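# Reorient a pinched spanner within one robot hand

## Task

The spanner starts hanging from the hand, pinched by the end of its handle between thumb and index finger. Using this hand alone, rotate and regrip it so that its orientation in the hand and the spot on the handle where it is held match the two goal pictures. The wrist camera, its bracket and the arm's last link count as the hand; if the spanner touches anything else or leaves the hand, the task fails. To finish, keep it still in a firm grip for a moment with the palm facing straight down and no hand motor reading "moving", then declare completion.

## Robot and tools

Robot: one arm ending in a five-fingered right hand with six motors and a wrist camera (cam_wrist) on a bracket on the little-finger side. Other cameras: cam_head_left, cam_head_right, cam_high, cam_low, each 896x504. Fixed-camera calibration may be off by up to about 2.3 degrees and 9 mm.

Frames. Scene frame: origin on the table top beneath the arm base, +z up, +y to the left when looking along +x. The hand point sits 0.05 m in front of the palm where index pad meets thumb tip in a pinch. Its own axes: +z along the straightened fingers, +y outward from the palm, +x across the palm toward the little finger. Fingers reach 0.06 to 0.07 m past the point along +z. Across the palm, reach is 0.08 m on the little-finger side and 0.02 m (thumb in front of palm) to 0.09 m on the thumb side. The bracket protrudes 0.03 m beyond the point along +y and 0.11 m across the palm. "Palm facing straight down" means hand +y points along scene -z.

The row. Every motion argument is one row of 14 numbers, each in [-1, 1], for the single arm: dx, dy, dz, rx, ry, rz, thumb_turn, thumb_bend, index, middle, ring, little, force_limit, speed. The first six are an offset (not a pose) in the hand point's own axes, measured from the hand point pose at the start of the action; 1.0 equals 0.6 m of translation or 180 degrees, and rx, ry, rz form a single rotation vector. The six hand numbers are absolute targets: -1 open/straight, +1 closed (thumb_turn +1 puts the thumb opposite the fingers; thumb_bend +1 fully bent; fingers +1 curled into the palm). A pinch is about thumb_turn +0.57, thumb_bend +0.75, index +0.22. force_limit maps linearly from about 0 N at -1 to 10 N at +1 at the fingertip (15 N for the two thumb motors) and only stops closing motors. speed maps from nearly 0 at -1 to full at +1; full speed crosses a finger's range in 0.6 s. Close at speed -0.9 or below for a gentle grip.

Tools.
- execute_actions(actions): a list of actions; each action is a table of up to 15 rows, one row per 1/30 s step, the last row held to fill 15 steps (0.5 s). Every row in an action is relative to that action's start pose, not to the previous row. The first action of a call starts from the last reported pose. Empty list returns state and images. Per step the commanded pose is clipped to within 100 mm and 16 degrees of the measured pose; leftover motion must be commanded again.
- move(target, speed, stop_force, blocking): target is one 14-number row, offset from the pose in the scene's latest result showing one. speed in m/s, 0.002 to 0.5 (default 0.25); rotation capped at twice that in rad/s. Path lasts 0.5 to 10 s. stop_force 13 to 80 N halts on push along the line to target (unreliable when rotating; omit when backing off a contact). blocking=false returns after 0.5 s; then use wait(0) or stop before new commands; not allowed with stop_force. Result adds a "move:" line: done, off_target, moving, held, fault or contact, plus limits such as paced or held.
- wait(seconds): 0 to 10, lets the scene run.
- stop(): brakes a running move.
- zoom_image(camera, region): region [x0, y0, x1, y1] in pixels, at most 504x504.
- show_instructions(): shows the reference (goal) images.
- finished_scene(scene): ends scene 1 or 2; irreversible.

Results. State gives end_effector_position (m) and end_effector_quat_wxyz in the scene frame, velocities, "Hand target", Wrist force/torque in hand axes (offset up to about 5.5 N, noise up to 3.4 N, saturates near 100 N). hand_measured, hand_stopped_by (moving, target, force, stalled, fault) and hand_load_n (positive pushes a finger open) list six values in row order. A grip lost shows as loads falling toward 0. "pose unreachable" means the clearance check altered the command. Step readings may be marked HELD.

Hand behaviour: a motor starts only when its target changes by 0.01 or more, then locks at its target or force limit. A lock resists at least 15 N. To squeeze harder, raise force_limit and send a more closed target than measured; to loosen, send a more open one.

Avoid: letting the spanner touch anything except the hand, dropping it, knocking items off the table, fast or hard contacts. Torque faults (limits: pan and lift 287, elbow 130, wrists 46.9 N m) or 150 N outside force stop the arm for 10 s. Motors overheat above 85 °C (warning from 70 °C). The simulation runs while you think. Joint ranges: pan ±3.142, elbow 0 to 3.142, others ±6.283 rad.

Each tool is called after "Emit:" as name(argument=value, ...), one argument or row to a line, values as JSON.

Reference images:

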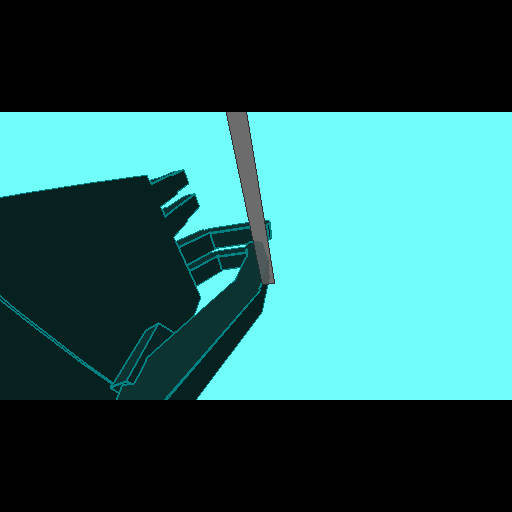

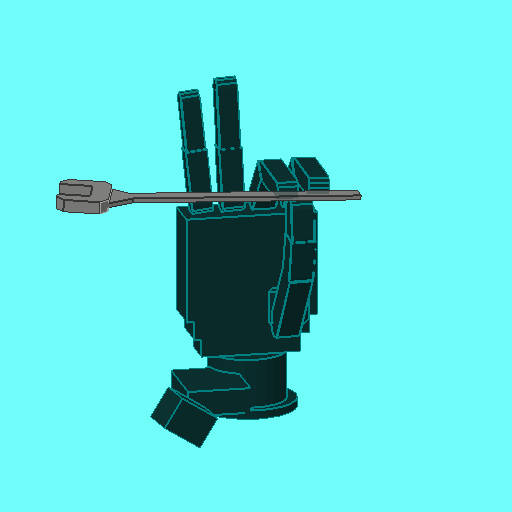

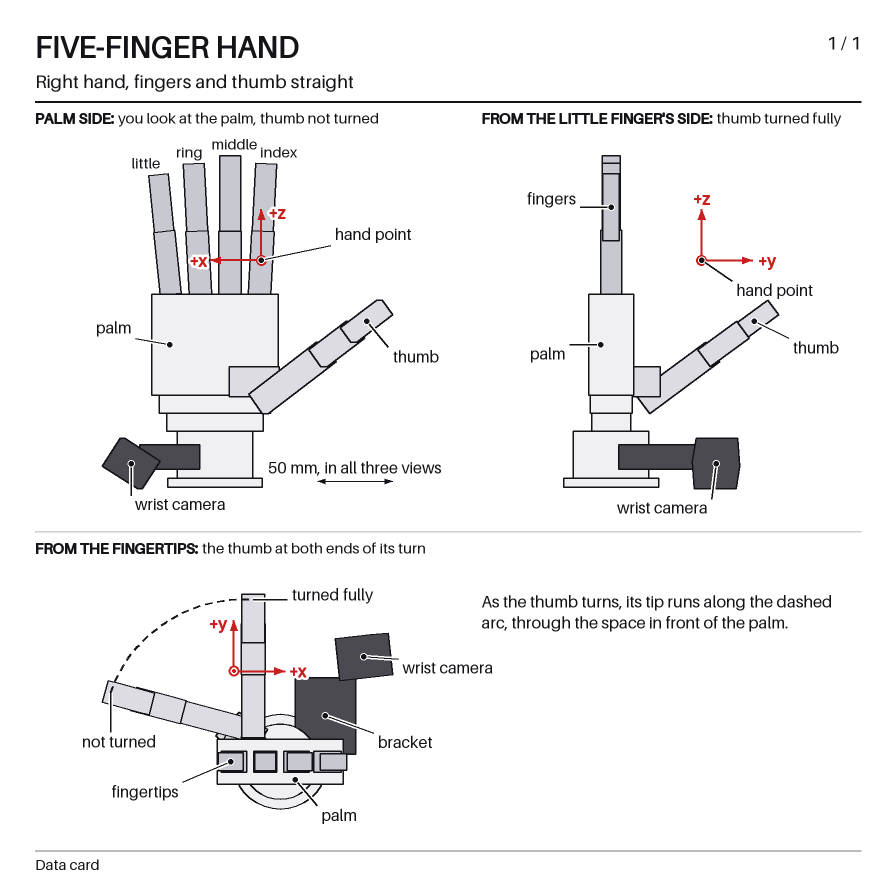

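## Session

Emit:
execute_actions(
  actions=[],
)

Scene clock: 0.00 s.
end_effector_position=(+0.6934, -0.0960, +0.3193) hand_measured=(+0.570, +0.750, +0.184, -1.000, -1.000, -1.000) hand_load_n=(-0.5, +1.0, +8.5, +0.0, +0.0, +0.0) hand_stopped_by=(target, target, target, target, target, target) hand_force_limit=0.00 hand_speed=-0.80 end_effector_quat_wxyz=(+0.433, -0.421, +0.555, -0.572) end_effector_velocity=(-0.000, -0.001, +0.001) end_effector_angular_velocity=(-0.002, -0.003, -0.001)
Joint positions: [-0.541 -1.284  2.452 -4.334 -1.294  0.018]
Joint velocities: [-0.001 -0.001 -0.001 -0.002 -0.    -0.   ]
Wrist force (N, on the end effector, along its own x y z axes, offset not removed): no reading
Wrist torque (N m, same axes, about the end effector's origin, offset not removed): no reading
Hand target: +0.693, -0.096, +0.319; +0.433, -0.421, +0.555, -0.572

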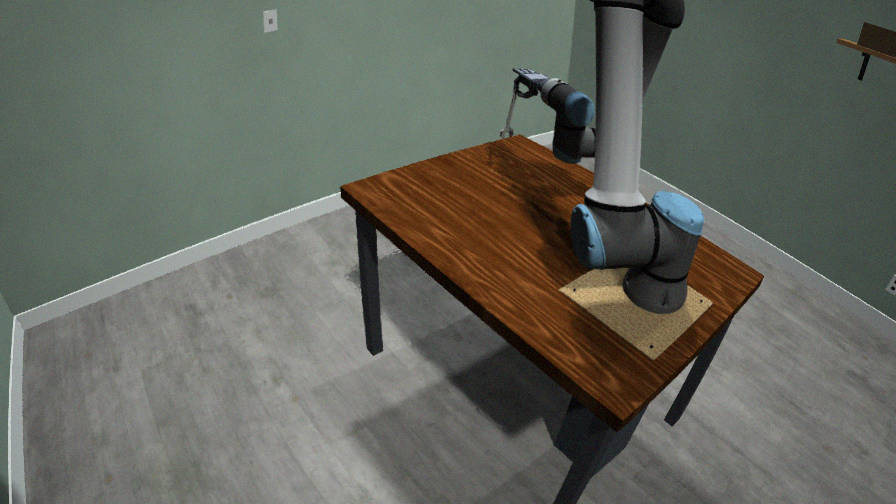

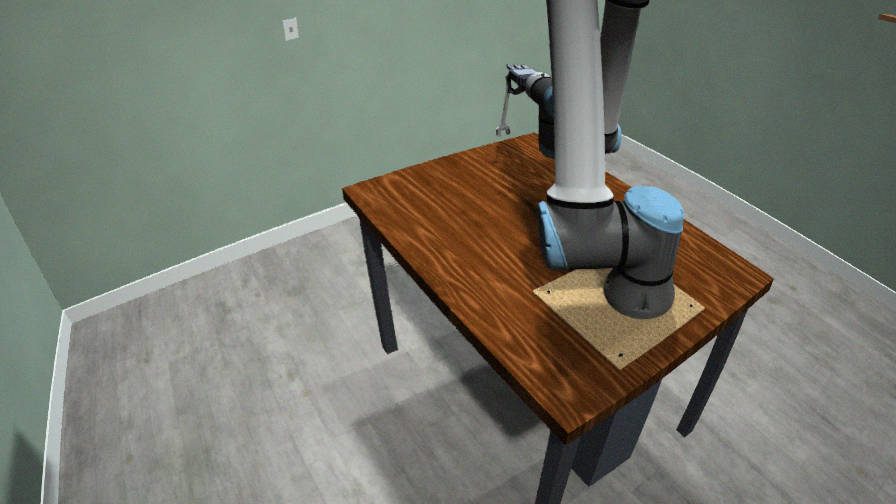

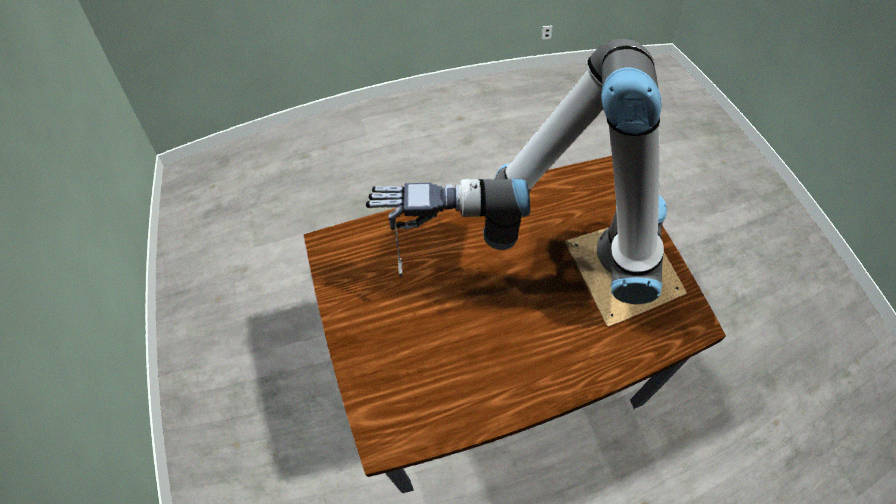

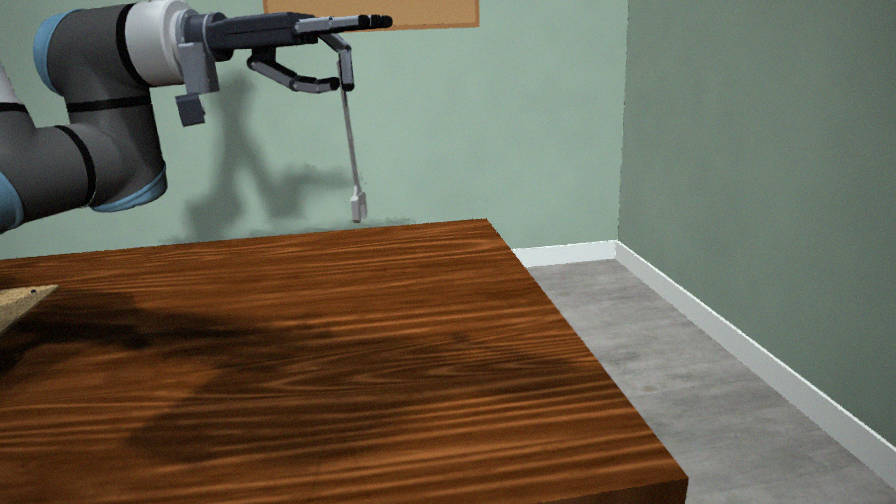

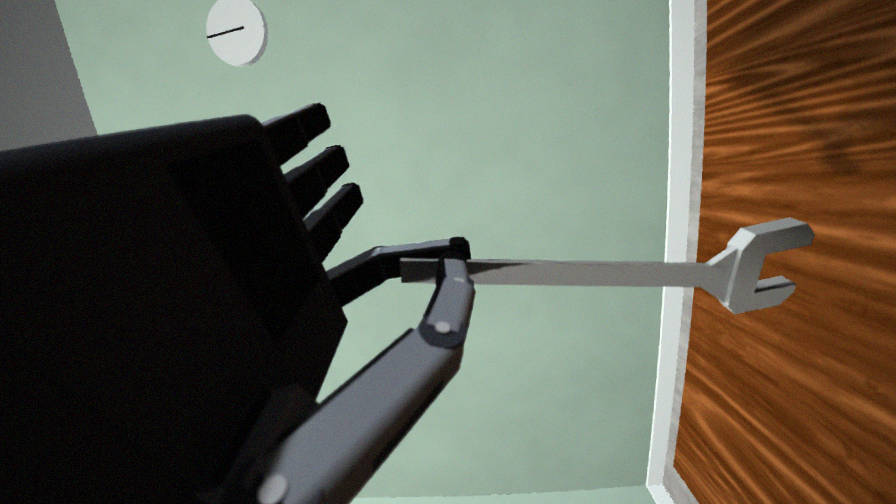

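Emit:
move(
  target=[0,0,0,0,0,0.2,0.57,0.75,0.184,-1,-1,-1,0.5,-0.9],
  speed=0.2,
)

Emit:
zoom_image(
  camera="cam_low",
  region=[170,0,490,240],
)

Scene clock: 3.50 s.
end_effector_position=(+0.6934, -0.0960, +0.3195) hand_measured=(+0.570, +0.748, +0.182, -1.000, -1.000, -1.000) hand_load_n=(-1.0, +2.0, +7.5, +0.0, +0.0, +0.0) hand_stopped_by=(target, target, force, target, target, target) hand_force_limit=0.50 hand_speed=-0.90 end_effector_quat_wxyz=(+0.588, -0.229, +0.658, -0.410) end_effector_velocity=(-0.000, +0.000, -0.001) end_effector_angular_velocity=(+0.009, -0.002, +0.000)
Joint positions: [-0.611 -1.214  2.463 -4.415 -1.224  0.648]
Joint velocities: [-0.001  0.003  0.001 -0.003  0.001  0.009]
Wrist force (N, on the end effector, along its own x y z axes, offset not removed): [0.7 4.1 -0.1]
Wrist torque (N m, same axes, about the end effector's origin, offset not removed): [0.79 -0.17 0.05]
Hand target: +0.693, -0.096, +0.320; +0.589, -0.229, +0.658, -0.410
Off the commanded pose: 0.000 m, 0 deg.
move: done
camera_calibration (this result's frames):
cam_wrist: T_world_to_cam=[[0.208302, 0.676714, -0.706165, 0.144754], [-0.357126, 0.724775, 0.589204, 0.131953], [0.910533, 0.129458, 0.392644, -0.615654], [0, 0, 0, 1]] pos_world=[0.577545, -0.113892, 0.266206]

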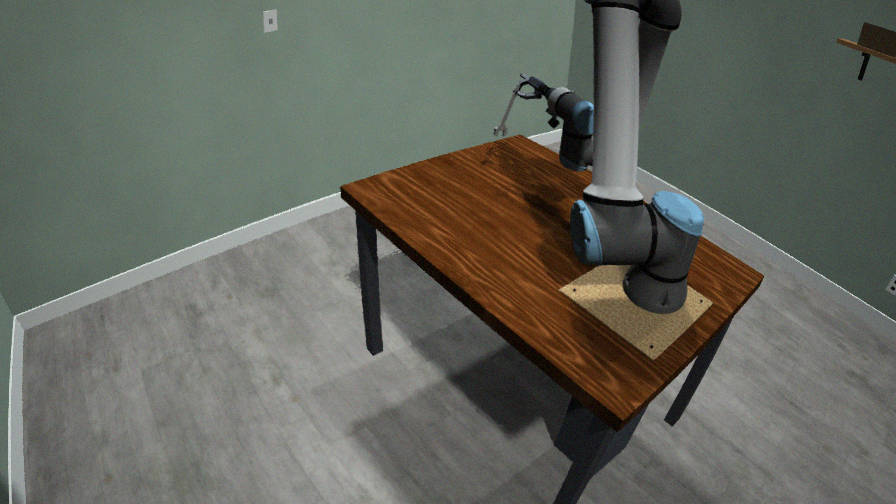

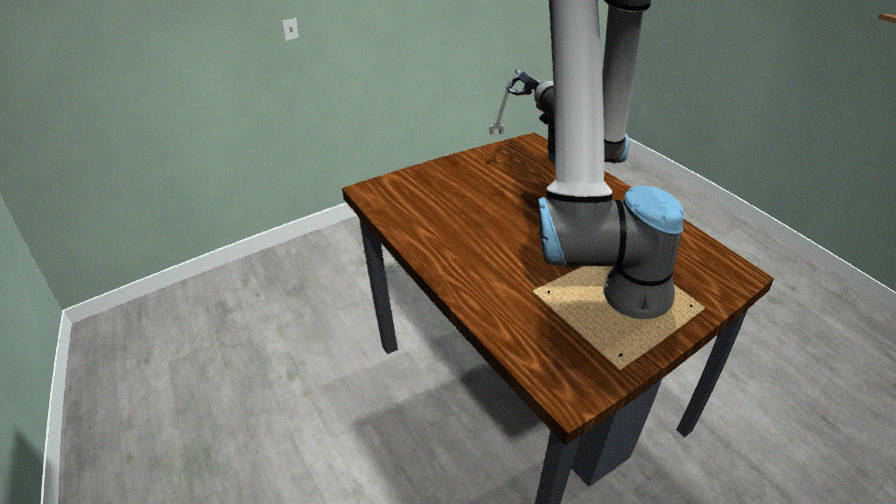

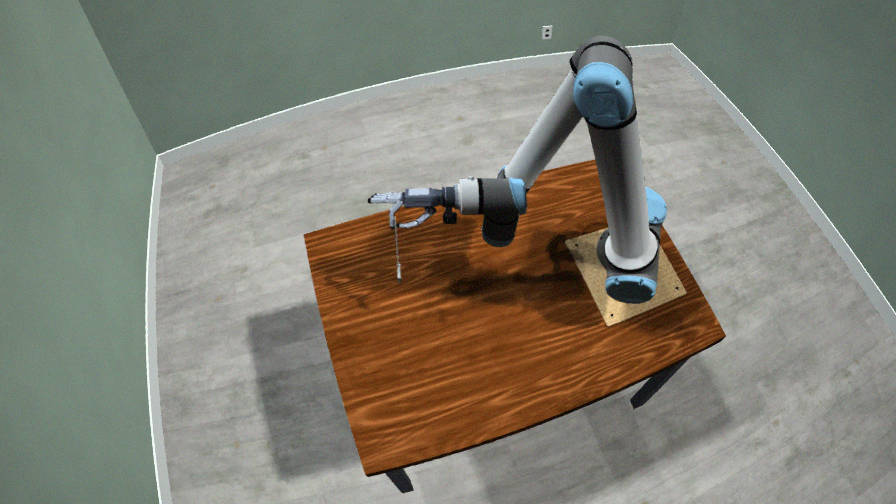

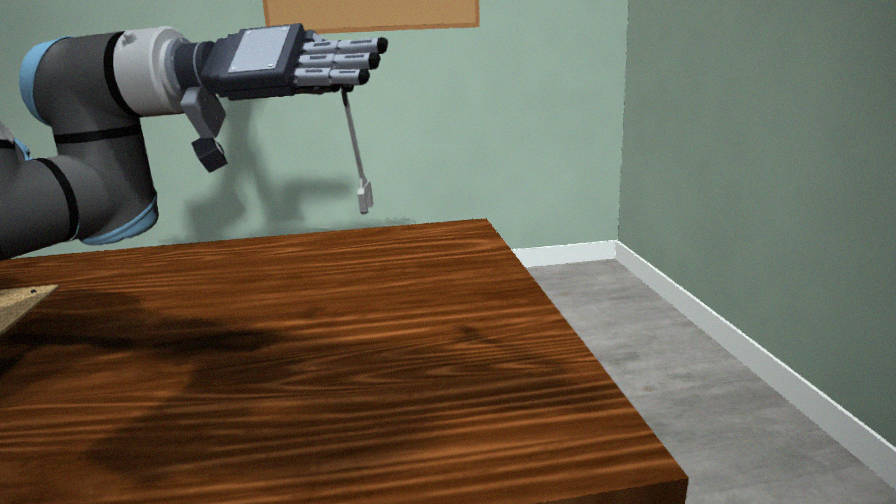

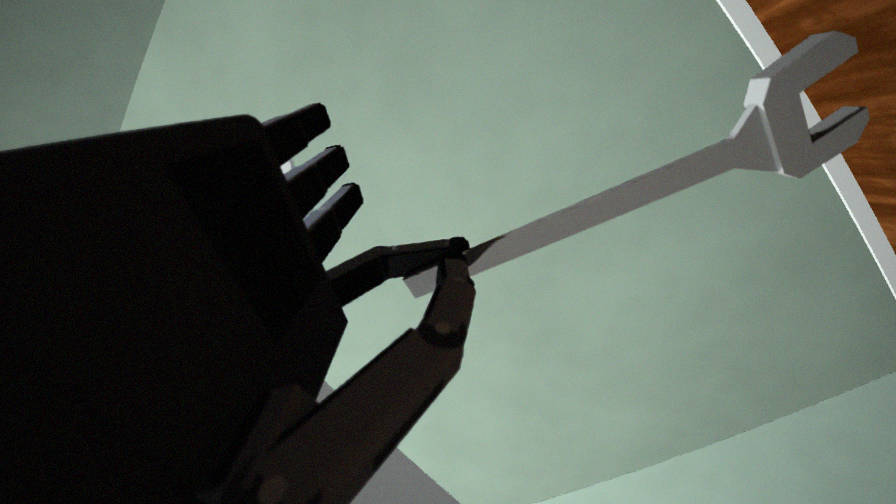

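Region (170, 0, 490, 240) of cam_low's 896x504 image, scaled by 1.575, with more detail than that image has; it fills the top 378 rows of this view, and the rest is white.

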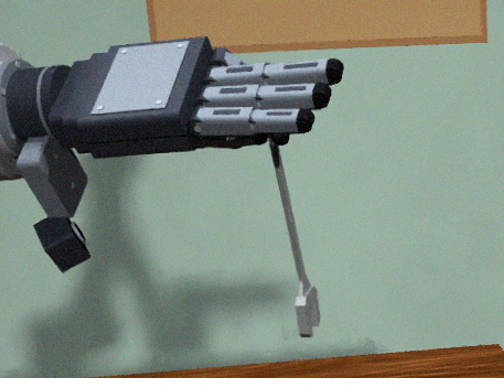

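Emit:
move(
  target=[0,0,0,0,0,0.25,0.57,0.75,0.184,-1,-1,-1,0.5,-0.9],
  speed=0.2,
)

Scene clock: 6.83 s.
end_effector_position=(+0.6934, -0.0961, +0.3196) hand_measured=(+0.570, +0.748, +0.182, -1.000, -1.000, -1.000) hand_load_n=(-1.0, +1.5, +7.5, +0.0, +0.0, +0.0) hand_stopped_by=(target, target, force, target, target, target) hand_force_limit=0.50 hand_speed=-0.90 end_effector_quat_wxyz=(+0.701, +0.040, +0.696, -0.154) end_effector_velocity=(-0.001, +0.001, +0.000) end_effector_angular_velocity=(+0.007, -0.003, +0.001)
Joint positions: [-0.618 -1.084  2.463 -4.545 -1.217  1.433]
Joint velocities: [ 0.001  0.     0.002 -0.004 -0.001  0.008]
Wrist force (N, on the end effector, along its own x y z axes, offset not removed): [1.7 3.8 -1.5]
Wrist torque (N m, same axes, about the end effector's origin, offset not removed): [0.73 -0.32 0.00]
Hand target: +0.693, -0.096, +0.320; +0.701, +0.040, +0.696, -0.154
Off the commanded pose: 0.000 m, 0 deg.
move: done
camera_calibration (this result's frames):
cam_wrist: T_world_to_cam=[[0.267451, 0.963572, 0.000140385, -0.0942843], [-0.526896, 0.146124, 0.837274, 0.114779], [0.806753, -0.224004, 0.546783, -0.626992], [0, 0, 0, 1]] pos_world=[0.591521, -0.0663708, 0.24674]

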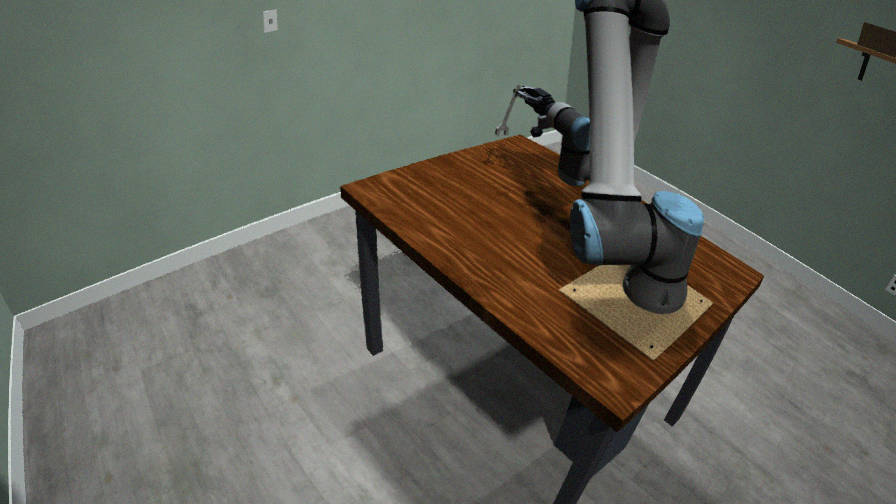

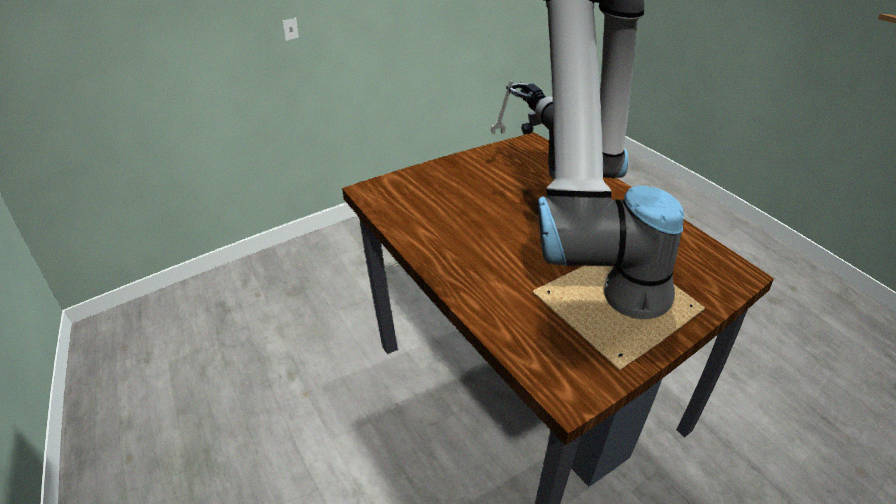

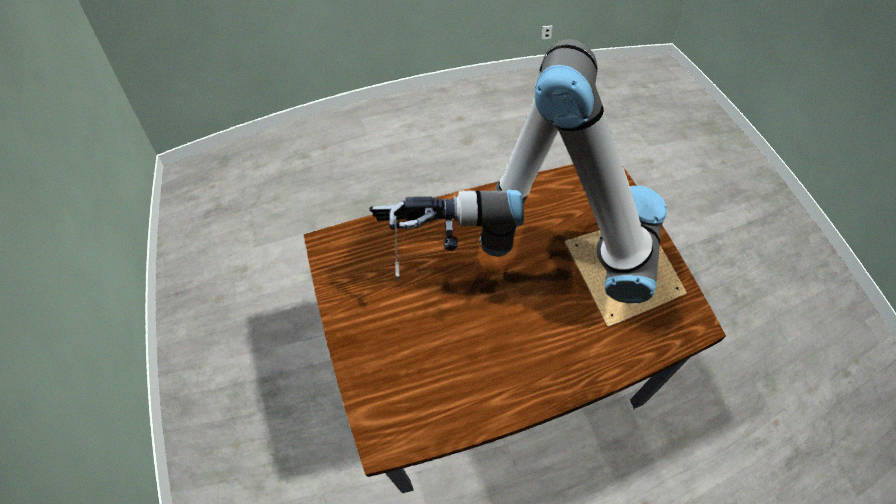

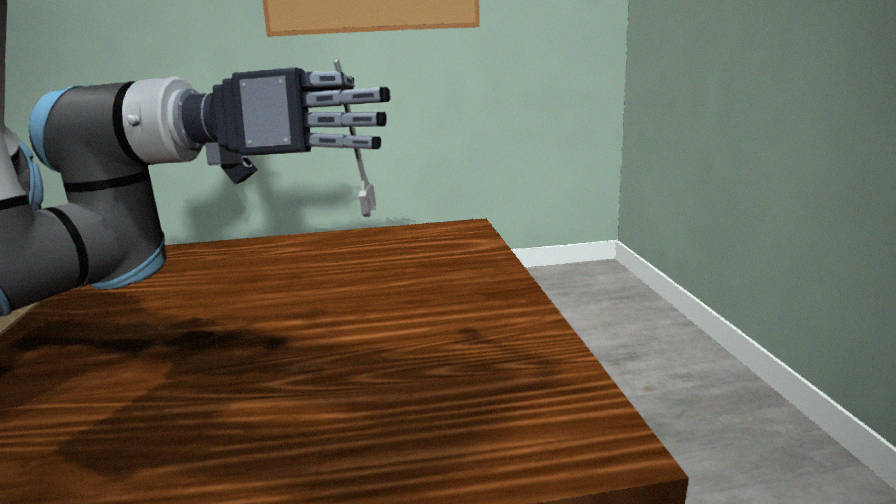

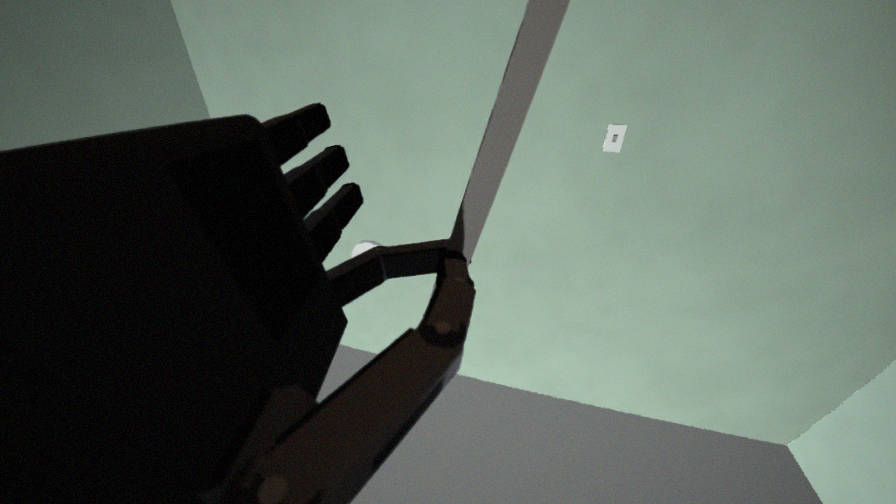

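Emit:
move(
  target=[0,0,0,0,0,0.15,0.57,0.75,0.184,-0.1,-1,-1,0.5,-0.6],
  speed=0.2,
)

Emit:
zoom_image(
  camera="cam_low",
  region=[220,30,460,240],
)

Emit:
zoom_image(
  camera="cam_high",
  region=[350,170,470,290],
)

Scene clock: 9.10 s.
end_effector_position=(+0.6934, -0.0962, +0.3196) hand_measured=(+0.570, +0.748, +0.182, -0.100, -1.000, -1.000) hand_load_n=(-0.5, +1.0, +7.5, +0.0, +0.0, +0.0) hand_stopped_by=(target, target, force, target, target, target) hand_force_limit=0.50 hand_speed=-0.60 end_effector_quat_wxyz=(+0.717, +0.201, +0.667, +0.013) end_effector_velocity=(+0.000, +0.001, -0.000) end_effector_angular_velocity=(+0.008, -0.002, +0.001)
Joint positions: [-0.578 -1.015  2.455 -4.605 -1.257  1.902]
Joint velocities: [ 0.003  0.001 -0.    -0.001 -0.002  0.009]
Wrist force (N, on the end effector, along its own x y z axes, offset not removed): [2.9 8.4 -1.0]
Wrist torque (N m, same axes, about the end effector's origin, offset not removed): [1.49 -0.38 0.28]
Hand target: +0.693, -0.096, +0.320; +0.717, +0.201, +0.667, +0.014
Off the commanded pose: 0.000 m, 0 deg.
move: done
camera_calibration (this result's frames):
cam_wrist: T_world_to_cam=[[0.225475, 0.86249, 0.453069, -0.219593], [-0.628545, -0.226537, 0.744051, 0.179247], [0.744373, -0.452539, 0.491036, -0.587937], [0, 0, 0, 1]] pos_world=[0.599822, -0.0360621, 0.25482]

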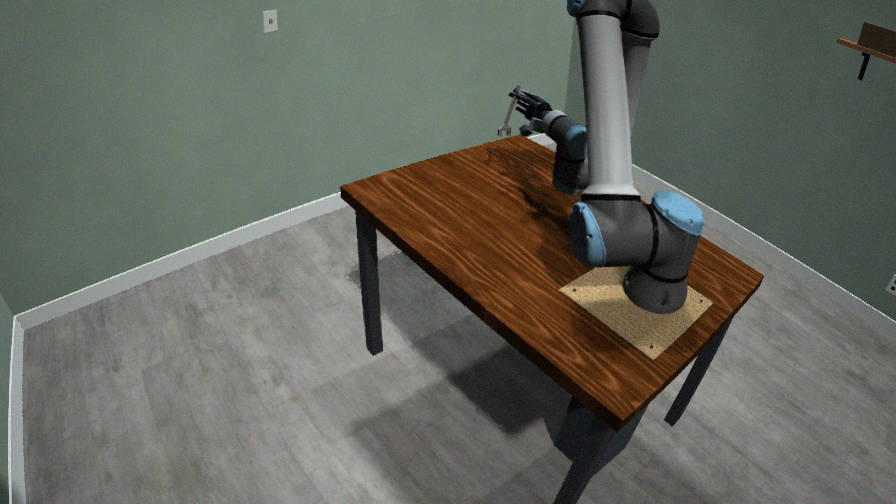

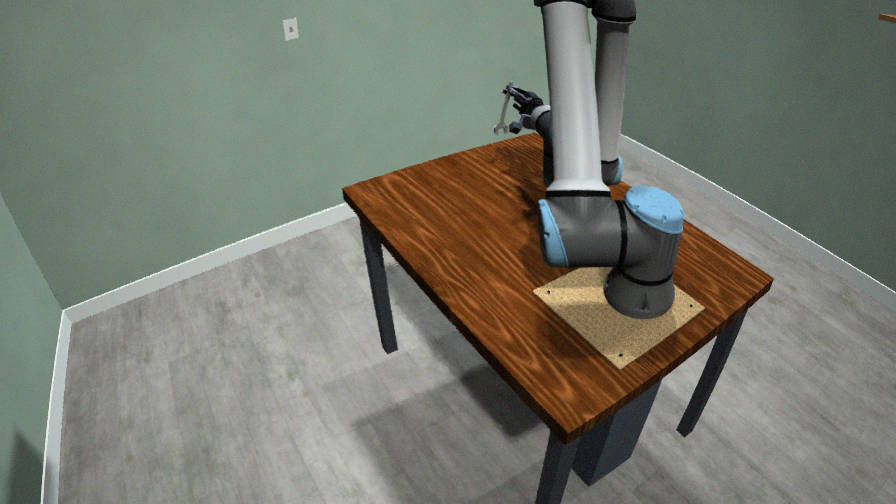

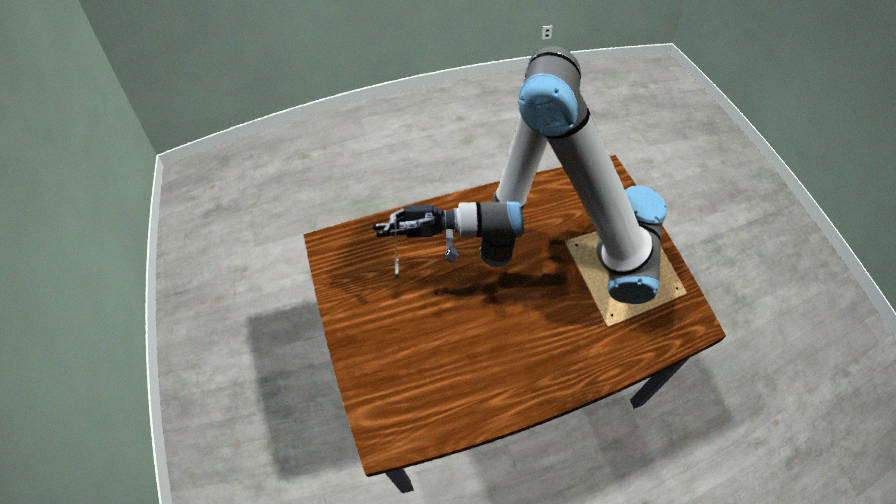

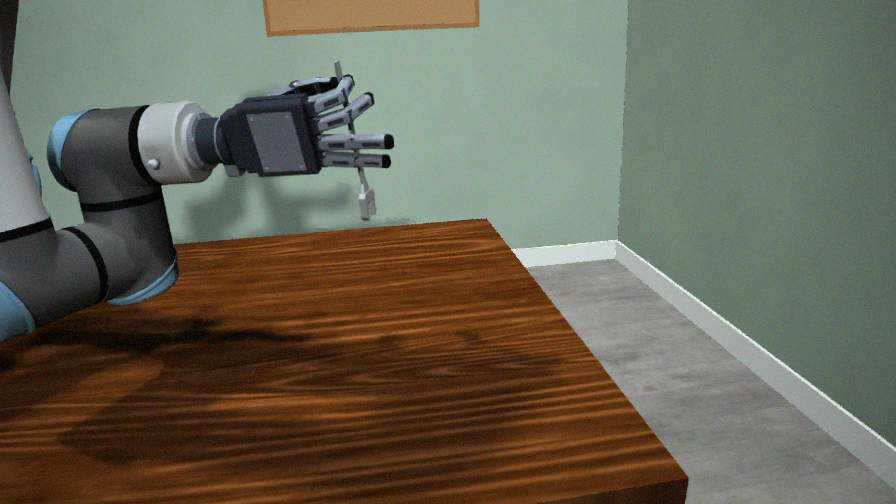

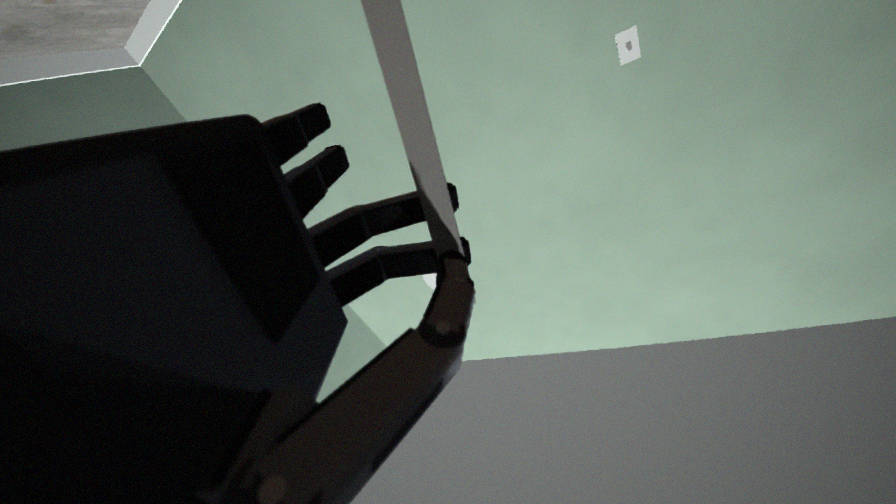

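Region (220, 30, 460, 240) of cam_low's 896x504 image, scaled by 2.100, with more detail than that image has; it fills the top 441 rows of this view, and the rest is white.

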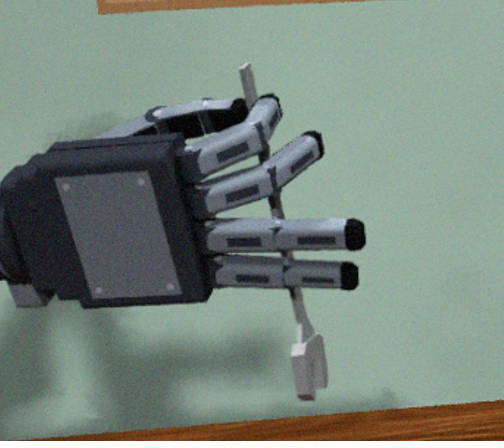

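Region (350, 170, 470, 290) of cam_high's 896x504 image, scaled by 4.200, with more detail than that image has.

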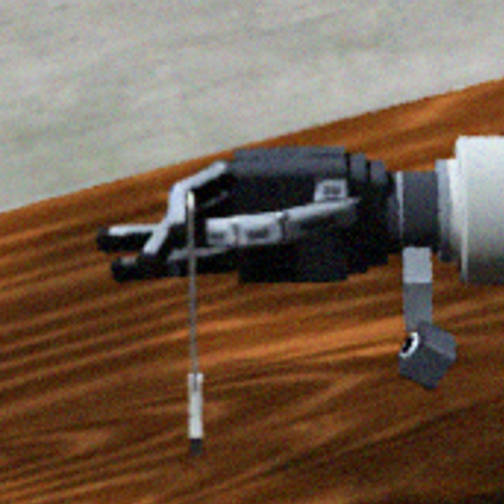

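Emit:
execute_actions(
  actions=[
    [[0,0,0,0,0,-0.03,0.57,0.75,0.184,0.1,-1,-1,-0.6,-0.6]],
    [[0,0,0,0,0,-0.03,0.57,0.75,0.184,0.2,-1,-1,-0.6,-0.9]],
    [[0,0,0,0,0,0,0.57,0.75,0.184,0.2,-1,-1,-0.6,-0.9]],
  ],
)

Emit:
zoom_image(
  camera="cam_low",
  region=[220,30,460,240],
)

Scene clock: 11.93 s.
end_effector_position=(+0.6934, -0.0961, +0.3196) hand_measured=(+0.570, +0.748, +0.182, +0.176, -1.000, -1.000) hand_load_n=(+0.0, +1.5, +8.0, +2.5, +0.0, +0.0) hand_stopped_by=(target, target, force, force, target, target) hand_force_limit=-0.60 hand_speed=-0.90 end_effector_quat_wxyz=(+0.715, +0.138, +0.683, -0.053) end_effector_velocity=(+0.000, -0.000, +0.000) end_effector_angular_velocity=(+0.000, -0.002, +0.000)
Joint positions: [-0.597 -1.04   2.459 -4.584 -1.237  1.716]
Joint velocities: [ 0.     0.001 -0.001 -0.001 -0.     0.001]
Wrist force (N, on the end effector, along its own x y z axes, offset not removed): [4.7 8.3 -0.7]
Wrist torque (N m, same axes, about the end effector's origin, offset not removed): [1.39 -0.66 0.44]
Hand target: +0.693, -0.096, +0.320; +0.715, +0.138, +0.683, -0.053
Off the commanded pose: 0.000 m, 0 deg.
Step readings (end_effector_position; steps 1 to 15: 1st action; 16 to 30: 2nd action; 31 to 45: 3rd action):
0: (+0.6934, -0.0962, +0.3196)
1: (+0.6934, -0.0962, +0.3196)
2: (+0.6933, -0.0966, +0.3200)
4: (+0.6934, -0.0965, +0.3199)
8: (+0.6934, -0.0962, +0.3196)
15: (+0.6934, -0.0961, +0.3196)
16: (+0.6934, -0.0962, +0.3196)
17: (+0.6933, -0.0965, +0.3200)
19: (+0.6933, -0.0964, +0.3199)
23: (+0.6934, -0.0962, +0.3196)
30: (+0.6934, -0.0961, +0.3196)
31: (+0.6934, -0.0961, +0.3196)
32: (+0.6934, -0.0961, +0.3196)
34: (+0.6934, -0.0961, +0.3196)
38: (+0.6934, -0.0961, +0.3196)
45: end_effector_position above
camera_calibration (this result's frames):
cam_wrist: T_world_to_cam=[[0.248736, 0.927188, 0.280095, -0.174264], [-0.590429, -0.0840937, 0.802697, 0.147789], [0.767805, -0.365036, 0.526521, -0.607078], [0, 0, 0, 1]] pos_world=[0.596722, -0.0476021, 0.24982]

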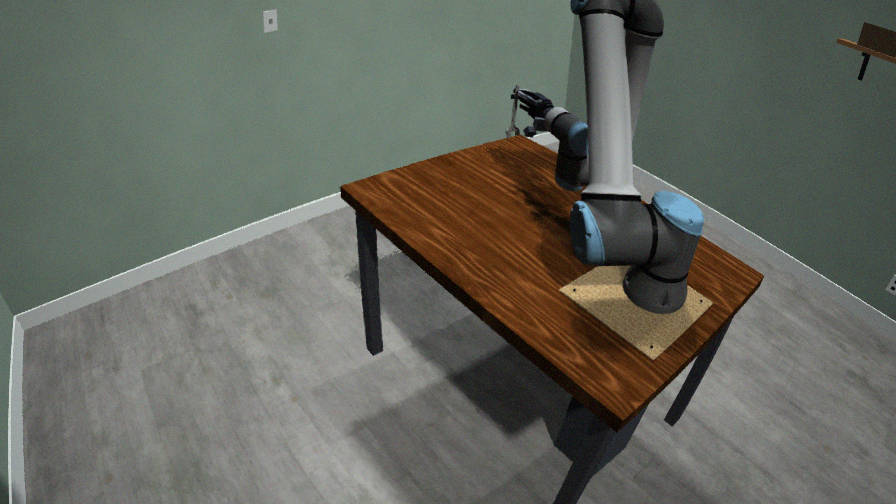

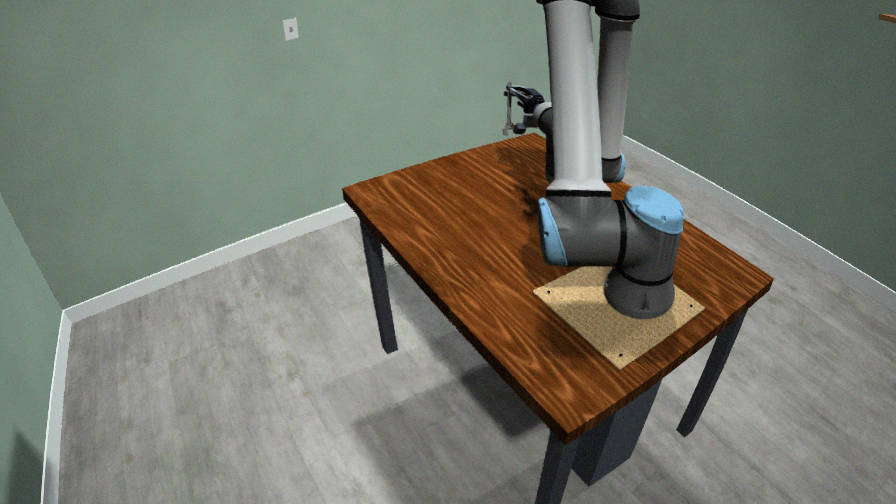

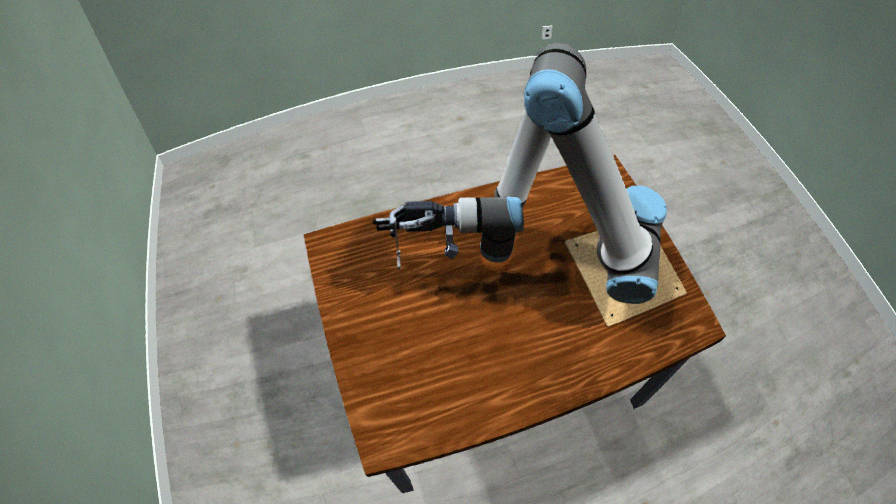

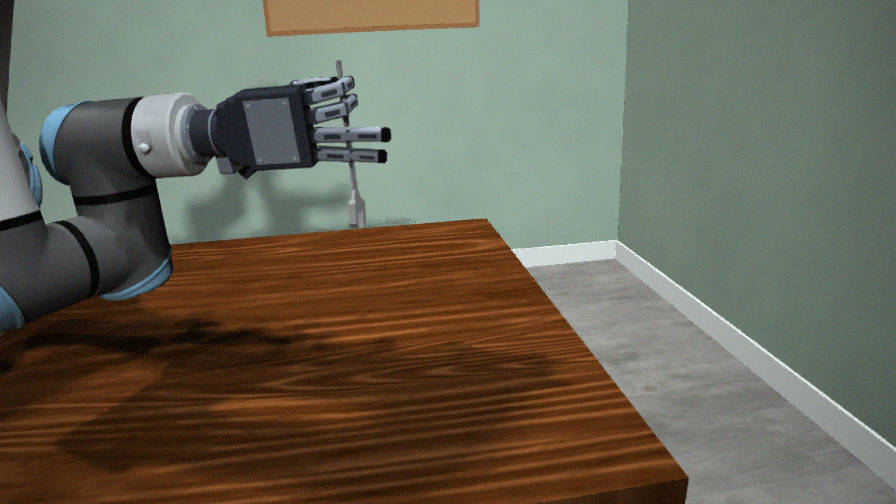

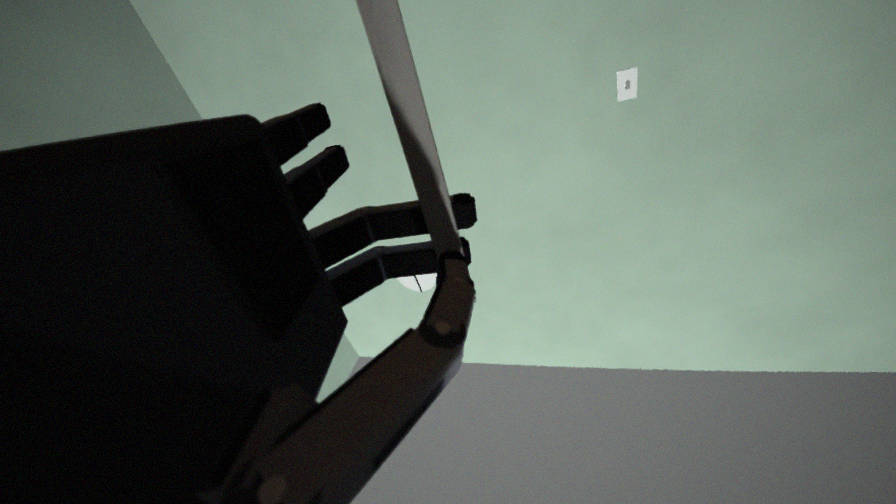

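Region (220, 30, 460, 240) of cam_low's 896x504 image, scaled by 2.100, with more detail than that image has; it fills the top 441 rows of this view, and the rest is white.

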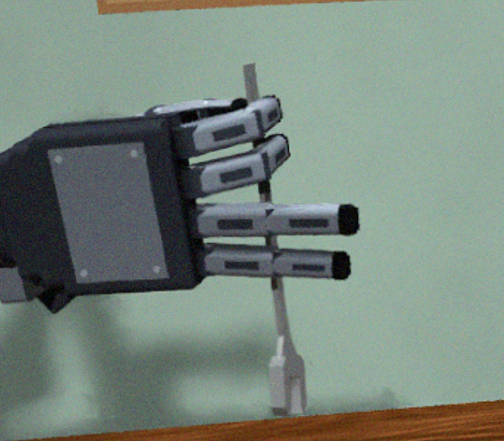

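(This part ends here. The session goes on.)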